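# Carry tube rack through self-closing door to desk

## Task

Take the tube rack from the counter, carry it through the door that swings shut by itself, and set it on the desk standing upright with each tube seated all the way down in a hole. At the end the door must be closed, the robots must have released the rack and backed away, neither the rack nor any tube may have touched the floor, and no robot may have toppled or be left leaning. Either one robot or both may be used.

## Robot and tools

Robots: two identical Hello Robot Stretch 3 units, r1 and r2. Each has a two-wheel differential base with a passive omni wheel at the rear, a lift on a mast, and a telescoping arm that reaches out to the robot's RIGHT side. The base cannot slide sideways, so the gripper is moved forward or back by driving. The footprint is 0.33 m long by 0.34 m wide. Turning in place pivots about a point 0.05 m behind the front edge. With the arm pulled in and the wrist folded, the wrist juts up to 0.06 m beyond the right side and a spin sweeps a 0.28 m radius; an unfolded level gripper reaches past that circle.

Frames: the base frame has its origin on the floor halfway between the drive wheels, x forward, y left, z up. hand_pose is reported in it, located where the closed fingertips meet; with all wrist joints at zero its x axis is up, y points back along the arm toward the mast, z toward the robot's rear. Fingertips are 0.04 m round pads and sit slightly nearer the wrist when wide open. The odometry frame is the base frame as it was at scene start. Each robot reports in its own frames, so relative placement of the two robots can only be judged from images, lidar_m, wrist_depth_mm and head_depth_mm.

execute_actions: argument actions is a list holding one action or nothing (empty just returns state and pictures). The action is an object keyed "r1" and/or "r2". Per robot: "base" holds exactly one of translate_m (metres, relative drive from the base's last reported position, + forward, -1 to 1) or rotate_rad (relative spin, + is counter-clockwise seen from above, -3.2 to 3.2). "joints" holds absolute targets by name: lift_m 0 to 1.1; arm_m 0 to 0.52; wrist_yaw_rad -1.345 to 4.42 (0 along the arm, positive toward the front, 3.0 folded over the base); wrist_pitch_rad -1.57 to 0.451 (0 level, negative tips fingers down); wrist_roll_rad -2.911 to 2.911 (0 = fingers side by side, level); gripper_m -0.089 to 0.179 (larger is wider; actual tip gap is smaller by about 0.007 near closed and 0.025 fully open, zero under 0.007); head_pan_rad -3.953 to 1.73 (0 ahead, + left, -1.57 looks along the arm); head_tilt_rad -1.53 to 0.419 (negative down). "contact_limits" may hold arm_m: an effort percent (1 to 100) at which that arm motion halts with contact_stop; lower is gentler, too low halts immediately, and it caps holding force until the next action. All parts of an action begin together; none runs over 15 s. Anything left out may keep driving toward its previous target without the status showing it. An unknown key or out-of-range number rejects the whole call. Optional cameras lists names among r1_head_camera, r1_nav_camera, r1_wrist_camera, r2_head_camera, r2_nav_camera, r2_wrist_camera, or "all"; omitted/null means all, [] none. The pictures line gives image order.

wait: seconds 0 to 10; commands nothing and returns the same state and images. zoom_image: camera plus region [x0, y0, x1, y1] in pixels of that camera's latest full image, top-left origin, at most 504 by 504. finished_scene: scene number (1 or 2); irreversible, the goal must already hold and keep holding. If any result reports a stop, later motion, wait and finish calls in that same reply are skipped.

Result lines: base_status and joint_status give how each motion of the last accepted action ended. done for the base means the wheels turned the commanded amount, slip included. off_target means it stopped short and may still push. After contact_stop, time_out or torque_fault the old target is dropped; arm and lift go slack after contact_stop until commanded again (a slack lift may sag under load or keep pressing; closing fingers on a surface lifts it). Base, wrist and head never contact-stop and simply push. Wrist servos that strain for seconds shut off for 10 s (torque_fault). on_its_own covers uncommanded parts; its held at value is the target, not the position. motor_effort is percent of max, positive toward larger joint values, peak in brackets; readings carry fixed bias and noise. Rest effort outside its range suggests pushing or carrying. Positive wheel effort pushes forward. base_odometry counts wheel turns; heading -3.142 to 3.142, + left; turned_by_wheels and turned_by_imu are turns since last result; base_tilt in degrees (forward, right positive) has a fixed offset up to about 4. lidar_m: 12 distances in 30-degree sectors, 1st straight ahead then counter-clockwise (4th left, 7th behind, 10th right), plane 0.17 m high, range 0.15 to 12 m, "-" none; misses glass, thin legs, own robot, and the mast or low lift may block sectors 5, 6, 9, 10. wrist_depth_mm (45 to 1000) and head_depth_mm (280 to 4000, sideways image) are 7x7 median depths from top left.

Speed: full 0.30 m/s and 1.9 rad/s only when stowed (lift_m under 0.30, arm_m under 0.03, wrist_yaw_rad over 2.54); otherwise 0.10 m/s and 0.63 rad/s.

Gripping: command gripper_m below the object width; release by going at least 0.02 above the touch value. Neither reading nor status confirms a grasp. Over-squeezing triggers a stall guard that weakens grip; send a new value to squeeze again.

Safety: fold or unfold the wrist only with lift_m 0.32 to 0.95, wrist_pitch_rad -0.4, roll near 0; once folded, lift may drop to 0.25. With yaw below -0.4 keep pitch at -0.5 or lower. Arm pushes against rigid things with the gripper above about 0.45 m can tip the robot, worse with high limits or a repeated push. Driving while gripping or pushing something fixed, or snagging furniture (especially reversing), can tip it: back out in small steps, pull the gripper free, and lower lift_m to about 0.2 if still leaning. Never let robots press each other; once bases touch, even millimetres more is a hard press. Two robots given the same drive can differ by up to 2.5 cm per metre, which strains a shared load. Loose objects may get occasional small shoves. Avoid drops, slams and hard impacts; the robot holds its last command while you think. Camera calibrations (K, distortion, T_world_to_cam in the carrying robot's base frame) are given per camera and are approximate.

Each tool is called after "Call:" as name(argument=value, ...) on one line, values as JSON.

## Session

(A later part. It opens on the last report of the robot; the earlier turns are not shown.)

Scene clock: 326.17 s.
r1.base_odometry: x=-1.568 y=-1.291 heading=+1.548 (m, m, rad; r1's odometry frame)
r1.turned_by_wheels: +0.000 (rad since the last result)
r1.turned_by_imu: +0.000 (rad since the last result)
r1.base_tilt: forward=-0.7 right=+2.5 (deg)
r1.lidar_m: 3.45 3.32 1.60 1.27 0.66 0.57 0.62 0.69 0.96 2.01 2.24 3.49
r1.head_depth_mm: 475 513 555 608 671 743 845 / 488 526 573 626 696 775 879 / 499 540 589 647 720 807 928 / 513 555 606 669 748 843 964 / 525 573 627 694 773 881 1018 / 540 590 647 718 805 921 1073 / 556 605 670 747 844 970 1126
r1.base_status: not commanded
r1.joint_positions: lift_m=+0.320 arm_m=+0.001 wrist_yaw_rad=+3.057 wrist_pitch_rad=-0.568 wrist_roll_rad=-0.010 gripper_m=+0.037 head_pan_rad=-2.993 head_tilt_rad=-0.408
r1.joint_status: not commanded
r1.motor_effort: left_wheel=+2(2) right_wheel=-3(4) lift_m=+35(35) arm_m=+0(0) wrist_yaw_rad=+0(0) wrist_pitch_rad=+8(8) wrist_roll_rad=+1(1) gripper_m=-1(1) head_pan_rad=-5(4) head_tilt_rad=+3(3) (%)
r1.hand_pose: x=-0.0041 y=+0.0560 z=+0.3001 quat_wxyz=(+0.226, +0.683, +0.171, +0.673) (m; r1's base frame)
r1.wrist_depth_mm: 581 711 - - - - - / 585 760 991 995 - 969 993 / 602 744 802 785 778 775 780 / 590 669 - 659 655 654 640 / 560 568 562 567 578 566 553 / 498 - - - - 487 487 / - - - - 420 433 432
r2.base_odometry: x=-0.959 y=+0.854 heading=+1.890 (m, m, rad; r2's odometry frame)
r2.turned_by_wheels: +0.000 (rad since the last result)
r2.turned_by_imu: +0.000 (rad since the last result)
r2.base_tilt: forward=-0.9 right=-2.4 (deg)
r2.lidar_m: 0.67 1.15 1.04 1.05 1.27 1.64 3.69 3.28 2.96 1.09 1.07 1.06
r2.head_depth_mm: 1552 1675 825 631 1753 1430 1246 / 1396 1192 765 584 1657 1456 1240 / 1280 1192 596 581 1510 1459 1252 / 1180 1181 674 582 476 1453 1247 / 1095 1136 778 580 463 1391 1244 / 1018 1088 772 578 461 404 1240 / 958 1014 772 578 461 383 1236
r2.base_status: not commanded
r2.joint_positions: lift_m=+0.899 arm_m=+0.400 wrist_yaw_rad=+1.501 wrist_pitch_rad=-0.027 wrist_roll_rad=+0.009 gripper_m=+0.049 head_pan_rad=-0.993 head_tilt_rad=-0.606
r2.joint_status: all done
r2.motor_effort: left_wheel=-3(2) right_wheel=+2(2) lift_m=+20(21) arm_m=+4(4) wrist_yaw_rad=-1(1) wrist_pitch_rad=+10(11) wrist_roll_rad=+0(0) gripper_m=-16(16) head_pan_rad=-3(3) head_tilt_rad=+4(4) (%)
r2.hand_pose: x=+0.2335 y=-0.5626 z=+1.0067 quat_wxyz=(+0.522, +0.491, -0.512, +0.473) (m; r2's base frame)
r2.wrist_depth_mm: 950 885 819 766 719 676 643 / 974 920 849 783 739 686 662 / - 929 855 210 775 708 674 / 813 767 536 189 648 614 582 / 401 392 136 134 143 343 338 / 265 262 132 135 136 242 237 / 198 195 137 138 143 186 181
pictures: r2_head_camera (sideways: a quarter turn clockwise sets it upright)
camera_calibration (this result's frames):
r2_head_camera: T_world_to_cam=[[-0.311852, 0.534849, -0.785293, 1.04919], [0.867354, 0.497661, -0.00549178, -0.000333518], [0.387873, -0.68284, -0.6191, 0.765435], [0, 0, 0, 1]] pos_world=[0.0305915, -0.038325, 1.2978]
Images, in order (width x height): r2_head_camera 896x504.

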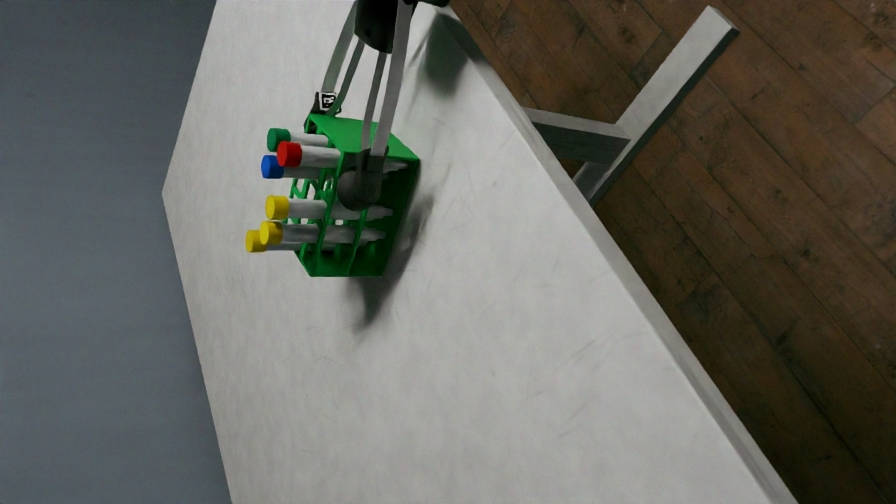

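Call:
execute_actions(actions=[{"r2":{"joints":{"lift_m":0.894}}}], cameras=[])

Call:
execute_actions(actions=[{"r2":{"joints":{"gripper_m":0.16}}}], cameras=["r2_wrist_camera"])

Call:
execute_actions(actions=[{"r2":{"base":{"translate_m":-0.3},"joints":{"lift_m":0.91,"head_pan_rad":-0.8,"head_tilt_rad":-0.4}}}], cameras=["r2_head_camera","r2_wrist_camera"])

Scene clock: 329.53 s.
r1.base_odometry: x=-1.568 y=-1.291 heading=+1.548 (m, m, rad; r1's odometry frame)
r1.turned_by_wheels: +0.000 (rad since the last result)
r1.turned_by_imu: +0.000 (rad since the last result)
r1.base_tilt: forward=-0.7 right=+2.6 (deg)
r1.lidar_m: 3.47 3.33 1.60 1.26 0.66 0.57 0.62 0.69 0.96 2.02 2.25 3.49
r1.head_depth_mm: 475 513 555 607 669 746 842 / 487 526 572 628 694 776 881 / 499 539 588 646 718 807 930 / 512 556 607 670 748 842 972 / 527 569 627 695 774 878 1016 / 540 588 647 717 810 920 1075 / 555 607 668 747 844 970 1133
r1.base_status: not commanded
r1.joint_positions: lift_m=+0.320 arm_m=+0.001 wrist_yaw_rad=+3.057 wrist_pitch_rad=-0.568 wrist_roll_rad=-0.010 gripper_m=+0.037 head_pan_rad=-2.993 head_tilt_rad=-0.408
r1.joint_status: not commanded
r1.motor_effort: left_wheel=+2(2) right_wheel=-4(3) lift_m=+35(35) arm_m=+0(0) wrist_yaw_rad=-1(0) wrist_pitch_rad=+8(8) wrist_roll_rad=+1(1) gripper_m=-1(1) head_pan_rad=-4(4) head_tilt_rad=+3(3) (%)
r1.hand_pose: x=-0.0041 y=+0.0560 z=+0.3001 quat_wxyz=(+0.226, +0.683, +0.171, +0.673) (m; r1's base frame)
r1.wrist_depth_mm: 581 707 - - - - - / 588 760 998 - - 978 976 / 590 758 784 791 789 772 784 / 596 660 - 653 649 649 638 / 552 561 569 570 578 562 547 / 484 - - - - 487 486 / - - - - 423 432 429
r2.base_odometry: x=-0.959 y=+0.854 heading=+1.890 (m, m, rad; r2's odometry frame)
r2.turned_by_wheels: +0.000 (rad since the last result)
r2.turned_by_imu: +0.000 (rad since the last result)
r2.base_tilt: forward=-0.8 right=-2.5 (deg)
r2.lidar_m: 0.67 1.15 1.04 1.05 1.27 1.64 3.68 3.27 2.96 1.09 1.07 1.05
r2.head_depth_mm: 1536 1684 829 632 1761 1434 1250 / 1407 1189 751 584 1663 1460 1249 / 1280 1184 598 583 1513 1453 1244 / 1178 1180 675 582 478 1453 1242 / 1095 1140 778 580 463 1388 1241 / 1022 1087 775 578 462 404 1237 / 959 1022 771 578 461 384 1236
r2.base_status: not commanded
r2.joint_positions: lift_m=+0.894 arm_m=+0.400 wrist_yaw_rad=+1.501 wrist_pitch_rad=-0.016 wrist_roll_rad=+0.009 gripper_m=+0.049 head_pan_rad=-0.993 head_tilt_rad=-0.606
r2.joint_status: all done
r2.motor_effort: left_wheel=-3(3) right_wheel=+2(2) lift_m=+19(18) arm_m=+3(3) wrist_yaw_rad=-1(0) wrist_pitch_rad=+6(10) wrist_roll_rad=+0(0) gripper_m=-17(17) head_pan_rad=-2(4) head_tilt_rad=+4(4) (%)
r2.hand_pose: x=+0.2338 y=-0.5627 z=+1.0046 quat_wxyz=(+0.519, +0.489, -0.515, +0.476) (m; r2's base frame)
r2.wrist_depth_mm: 951 875 822 770 727 684 650 / 985 913 859 789 755 701 665 / - 944 845 209 763 717 683 / 852 792 546 189 661 634 603 / 405 390 135 134 143 344 339 / 264 261 132 135 137 238 235 / 196 192 137 139 143 182 180
pictures: none
No camera images: the call's "cameras" was empty. Leave "cameras" out to get every camera's image.

Scene clock: 331.13 s.
r1.base_odometry: x=-1.568 y=-1.291 heading=+1.548 (m, m, rad; r1's odometry frame)
r1.turned_by_wheels: +0.000 (rad since the last result)
r1.turned_by_imu: +0.000 (rad since the last result)
r1.base_tilt: forward=-0.7 right=+2.5 (deg)
r1.lidar_m: 3.47 3.32 1.60 1.27 0.66 0.56 0.62 0.69 0.96 2.02 2.24 3.48
r1.head_depth_mm: 475 513 555 607 670 747 842 / 486 526 571 628 693 778 882 / 499 540 588 649 720 810 922 / 513 555 605 669 746 841 969 / 526 571 627 693 774 879 1022 / 539 590 649 718 805 923 1065 / 556 606 669 747 843 970 1139
r1.base_status: not commanded
r1.joint_positions: lift_m=+0.320 arm_m=+0.001 wrist_yaw_rad=+3.057 wrist_pitch_rad=-0.568 wrist_roll_rad=-0.010 gripper_m=+0.037 head_pan_rad=-2.993 head_tilt_rad=-0.408
r1.joint_status: not commanded
r1.motor_effort: left_wheel=+2(2) right_wheel=-3(3) lift_m=+35(35) arm_m=+0(0) wrist_yaw_rad=+0(1) wrist_pitch_rad=+8(8) wrist_roll_rad=+1(1) gripper_m=+0(0) head_pan_rad=-4(4) head_tilt_rad=+4(3) (%)
r1.hand_pose: x=-0.0041 y=+0.0560 z=+0.3001 quat_wxyz=(+0.226, +0.683, +0.171, +0.673) (m; r1's base frame)
r1.wrist_depth_mm: 580 713 - - - - - / 591 744 988 - 973 993 1000 / 593 739 786 783 797 788 766 / 597 673 - 652 644 644 648 / 562 568 580 572 568 551 554 / 497 - - - - 488 479 / - - - - 423 428 428
r2.base_odometry: x=-0.959 y=+0.854 heading=+1.890 (m, m, rad; r2's odometry frame)
r2.turned_by_wheels: +0.000 (rad since the last result)
r2.turned_by_imu: +0.000 (rad since the last result)
r2.base_tilt: forward=-0.9 right=-2.5 (deg)
r2.lidar_m: 0.67 1.16 1.04 1.05 1.27 1.64 3.71 3.28 2.96 1.09 1.07 1.06
r2.head_depth_mm: 1546 1683 828 608 1763 1421 1250 / 1413 1195 715 585 1652 1454 1253 / 1280 1187 595 572 1513 1463 1241 / 1180 1181 669 581 478 1456 1237 / 1098 1137 774 581 463 1391 1246 / 1019 1089 773 580 462 403 1251 / 956 1021 772 576 461 383 1235
r2.base_status: not commanded
r2.joint_positions: lift_m=+0.894 arm_m=+0.400 wrist_yaw_rad=+1.501 wrist_pitch_rad=-0.016 wrist_roll_rad=+0.009 gripper_m=+0.160 head_pan_rad=-0.993 head_tilt_rad=-0.606
r2.joint_status: all done
r2.motor_effort: left_wheel=-3(2) right_wheel=+2(3) lift_m=+20(19) arm_m=+4(3) wrist_yaw_rad=-1(0) wrist_pitch_rad=+6(6) wrist_roll_rad=+0(0) gripper_m=+0(82) head_pan_rad=-3(2) head_tilt_rad=+4(4) (%)
r2.hand_pose: x=+0.2338 y=-0.5627 z=+1.0046 quat_wxyz=(+0.519, +0.489, -0.515, +0.476) (m; r2's base frame)
r2.wrist_depth_mm: 973 882 829 776 727 679 645 / 986 911 852 789 743 699 664 / - 946 840 210 768 713 671 / 864 801 542 190 675 632 596 / 401 430 137 133 300 375 338 / 273 256 133 134 138 241 234 / - 185 137 138 141 181 178
pictures: r2_wrist_camera
camera_calibration (this result's frames):
r2_wrist_camera: T_world_to_cam=[[-0.103196, -0.992835, -0.0602418, -0.475809], [-0.176161, 0.0778509, -0.981278, 1.10592], [0.978937, -0.0906518, -0.182933, 0.0651266], [0, 0, 0, 1]] pos_world=[0.0819638, -0.552593, 1.06846]
Images, in order (width x height): r2_wrist_camera 644x364.

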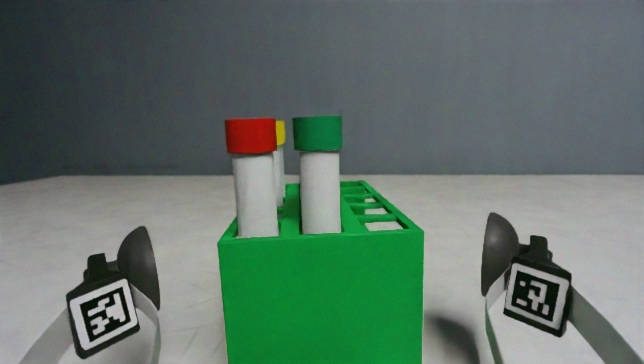

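Scene clock: 335.23 s.
r1.base_odometry: x=-1.568 y=-1.291 heading=+1.548 (m, m, rad; r1's odometry frame)
r1.turned_by_wheels: +0.000 (rad since the last result)
r1.turned_by_imu: +0.001 (rad since the last result)
r1.base_tilt: forward=-0.7 right=+2.5 (deg)
r1.lidar_m: 3.46 3.34 1.36 1.27 0.66 0.57 0.62 0.69 0.96 2.02 2.24 3.46
r1.head_depth_mm: 476 512 557 608 668 748 842 / 487 526 572 626 696 778 879 / 500 541 588 647 718 808 922 / 511 557 606 671 745 842 972 / 525 572 625 693 776 880 1018 / 540 588 649 721 807 930 1071 / 556 607 669 745 843 965 1130
r1.base_status: not commanded
r1.joint_positions: lift_m=+0.320 arm_m=+0.001 wrist_yaw_rad=+3.057 wrist_pitch_rad=-0.568 wrist_roll_rad=-0.010 gripper_m=+0.037 head_pan_rad=-2.993 head_tilt_rad=-0.408
r1.joint_status: not commanded
r1.motor_effort: left_wheel=+2(2) right_wheel=-3(3) lift_m=+35(35) arm_m=+0(0) wrist_yaw_rad=+0(1) wrist_pitch_rad=+8(8) wrist_roll_rad=+1(1) gripper_m=-1(1) head_pan_rad=-4(4) head_tilt_rad=+3(4) (%)
r1.hand_pose: x=-0.0041 y=+0.0560 z=+0.3001 quat_wxyz=(+0.226, +0.683, +0.171, +0.673) (m; r1's base frame)
r1.wrist_depth_mm: 577 708 - - - - - / 590 742 - 981 991 991 970 / 589 736 802 788 783 764 758 / 600 658 - 661 659 639 642 / 564 571 558 573 578 552 562 / 493 - - - - 484 484 / - - - - 418 434 431
r2.base_odometry: x=-0.865 y=+0.570 heading=+1.890 (m, m, rad; r2's odometry frame)
r2.turned_by_wheels: +0.000 (rad since the last result)
r2.turned_by_imu: -0.001 (rad since the last result)
r2.base_tilt: forward=-0.9 right=-2.3 (deg)
r2.lidar_m: 0.97 1.26 1.14 1.15 1.39 1.49 3.41 3.15 2.87 2.36 1.19 1.33
r2.head_depth_mm: 1560 1695 1825 942 2137 1728 1369 / 1472 1599 1633 888 2005 1665 1399 / 1392 1503 1390 834 1946 1604 1408 / 1314 1418 1376 777 1843 1705 1403 / 1246 1339 1374 784 1708 1710 1403 / 1188 1270 1312 832 677 1666 1404 / 1132 1206 1260 831 646 1602 1390
r2.base_status: done
r2.joint_positions: lift_m=+0.910 arm_m=+0.400 wrist_yaw_rad=+1.501 wrist_pitch_rad=-0.016 wrist_roll_rad=+0.009 gripper_m=+0.160 head_pan_rad=-0.807 head_tilt_rad=-0.409
r2.joint_status: all done
r2.motor_effort: left_wheel=-2(6) right_wheel=+3(3) lift_m=+25(21) arm_m=+4(3) wrist_yaw_rad=-1(1) wrist_pitch_rad=+6(6) wrist_roll_rad=+0(0) gripper_m=+1(0) head_pan_rad=+1(16) head_tilt_rad=+6(27) (%)
r2.hand_pose: x=+0.2338 y=-0.5627 z=+1.0203 quat_wxyz=(+0.519, +0.489, -0.515, +0.476) (m; r2's base frame)
r2.wrist_depth_mm: - - - - 981 913 870 / - - - - - 944 892 / - - - - - 973 915 / 957 917 842 436 751 723 676 / 461 485 427 417 403 423 381 / 919 - - 328 311 294 270 / - - - - - - 620
pictures: r2_head_camera (sideways: a quarter turn clockwise sets it upright), r2_wrist_camera
camera_calibration (this result's frames):
r2_head_camera: T_world_to_cam=[[-0.290647, 0.348144, -0.891246, 1.18722], [0.760376, 0.649458, 0.00572702, -0.0142866], [0.580821, -0.676017, -0.453484, 0.548782], [0, 0, 0, 1]] pos_world=[0.0371813, -0.0330593, 1.30705]
r2_wrist_camera: T_world_to_cam=[[-0.1032, -0.992835, -0.0602399, -0.474868], [-0.176217, 0.0778548, -0.981268, 1.12128], [0.978927, -0.0906512, -0.182989, 0.0680504], [0, 0, 0, 1]] pos_world=[0.0819658, -0.552593, 1.08412]
Images, in order (width x height): r2_head_camera 896x504, r2_wrist_camera 644x364.

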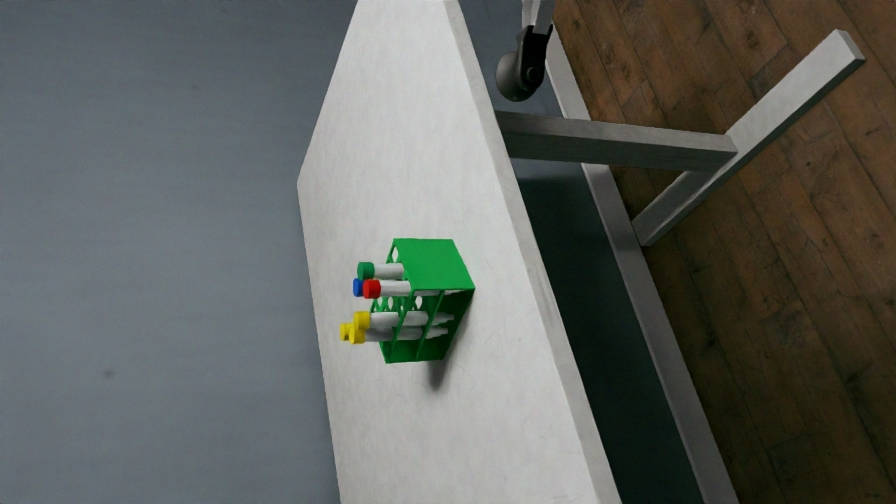

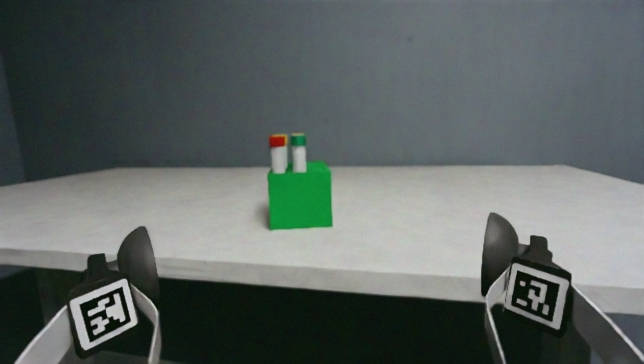

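Call:
execute_actions(actions=[{"r2":{"joints":{"arm_m":0.1}}}], cameras=[])

Call:
finished_scene(scene=2)

Scene clock: 341.00 s.
r1.base_odometry: x=-1.568 y=-1.291 heading=+1.548 (m, m, rad; r1's odometry frame)
r1.turned_by_wheels: +0.000 (rad since the last result)
r1.turned_by_imu: +0.001 (rad since the last result)
r1.base_tilt: forward=-0.7 right=+2.5 (deg)
r1.lidar_m: 3.46 3.35 1.37 1.27 0.66 0.57 0.62 0.69 0.96 2.02 2.24 3.50
r1.head_depth_mm: 475 512 556 607 670 749 842 / 487 525 572 626 694 777 881 / 500 540 588 646 723 807 922 / 511 556 606 669 747 843 967 / 527 571 627 696 776 881 1020 / 541 587 647 720 809 925 1072 / 555 608 670 746 840 965 1135
r1.base_status: not commanded
r1.joint_positions: lift_m=+0.320 arm_m=+0.001 wrist_yaw_rad=+3.057 wrist_pitch_rad=-0.568 wrist_roll_rad=-0.010 gripper_m=+0.037 head_pan_rad=-2.993 head_tilt_rad=-0.408
r1.joint_status: not commanded
r1.motor_effort: left_wheel=+2(2) right_wheel=-3(3) lift_m=+35(35) arm_m=+0(0) wrist_yaw_rad=-1(0) wrist_pitch_rad=+9(9) wrist_roll_rad=+1(1) gripper_m=+0(0) head_pan_rad=-4(5) head_tilt_rad=+2(3) (%)
r1.hand_pose: x=-0.0041 y=+0.0560 z=+0.3001 quat_wxyz=(+0.226, +0.683, +0.171, +0.673) (m; r1's base frame)
r1.wrist_depth_mm: 578 700 - - - - - / 598 759 994 - 990 - 980 / 600 733 801 791 776 773 766 / 588 667 - 657 652 662 642 / 555 561 566 571 572 557 551 / 491 - - - - 482 481 / - - - - 425 436 428
r2.base_odometry: x=-0.865 y=+0.570 heading=+1.890 (m, m, rad; r2's odometry frame)
r2.turned_by_wheels: +0.000 (rad since the last result)
r2.turned_by_imu: -0.001 (rad since the last result)
r2.base_tilt: forward=-0.9 right=-2.4 (deg)
r2.lidar_m: 0.97 1.26 1.14 1.14 1.39 1.49 3.41 3.15 2.87 2.35 1.19 1.34
r2.head_depth_mm: 1559 1709 1818 946 2199 1774 - / 1471 1581 1641 883 2061 1629 1359 / 1377 1494 1387 835 1934 1611 1401 / 1308 1418 1381 768 1843 1717 1401 / 1243 1337 1379 785 1711 1734 1366 / 1186 1264 1312 832 676 1690 1406 / 1134 1198 1263 831 643 1610 1408
r2.base_status: not commanded
r2.joint_positions: lift_m=+0.910 arm_m=+0.100 wrist_yaw_rad=+1.501 wrist_pitch_rad=-0.016 wrist_roll_rad=+0.009 gripper_m=+0.160 head_pan_rad=-0.807 head_tilt_rad=-0.409
r2.joint_status: all done
r2.motor_effort: left_wheel=-2(2) right_wheel=+2(3) lift_m=+26(26) arm_m=-3(2) wrist_yaw_rad=-1(0) wrist_pitch_rad=+6(6) wrist_roll_rad=+0(0) gripper_m=+0(0) head_pan_rad=+3(2) head_tilt_rad=+6(6) (%)
r2.hand_pose: x=+0.2338 y=-0.2631 z=+1.0203 quat_wxyz=(+0.519, +0.489, -0.515, +0.476) (m; r2's base frame)
r2.wrist_depth_mm: - - - - - - 954 / - - - - - - 945 / - - - - - - - / - 908 846 799 740 465 689 / 586 498 475 461 405 430 384 / - 927 - - - - - / - - - - - - -
pictures: none
No camera images: the call's "cameras" was empty. Leave "cameras" out to get every camera's image.

The scene is finished: the task was done.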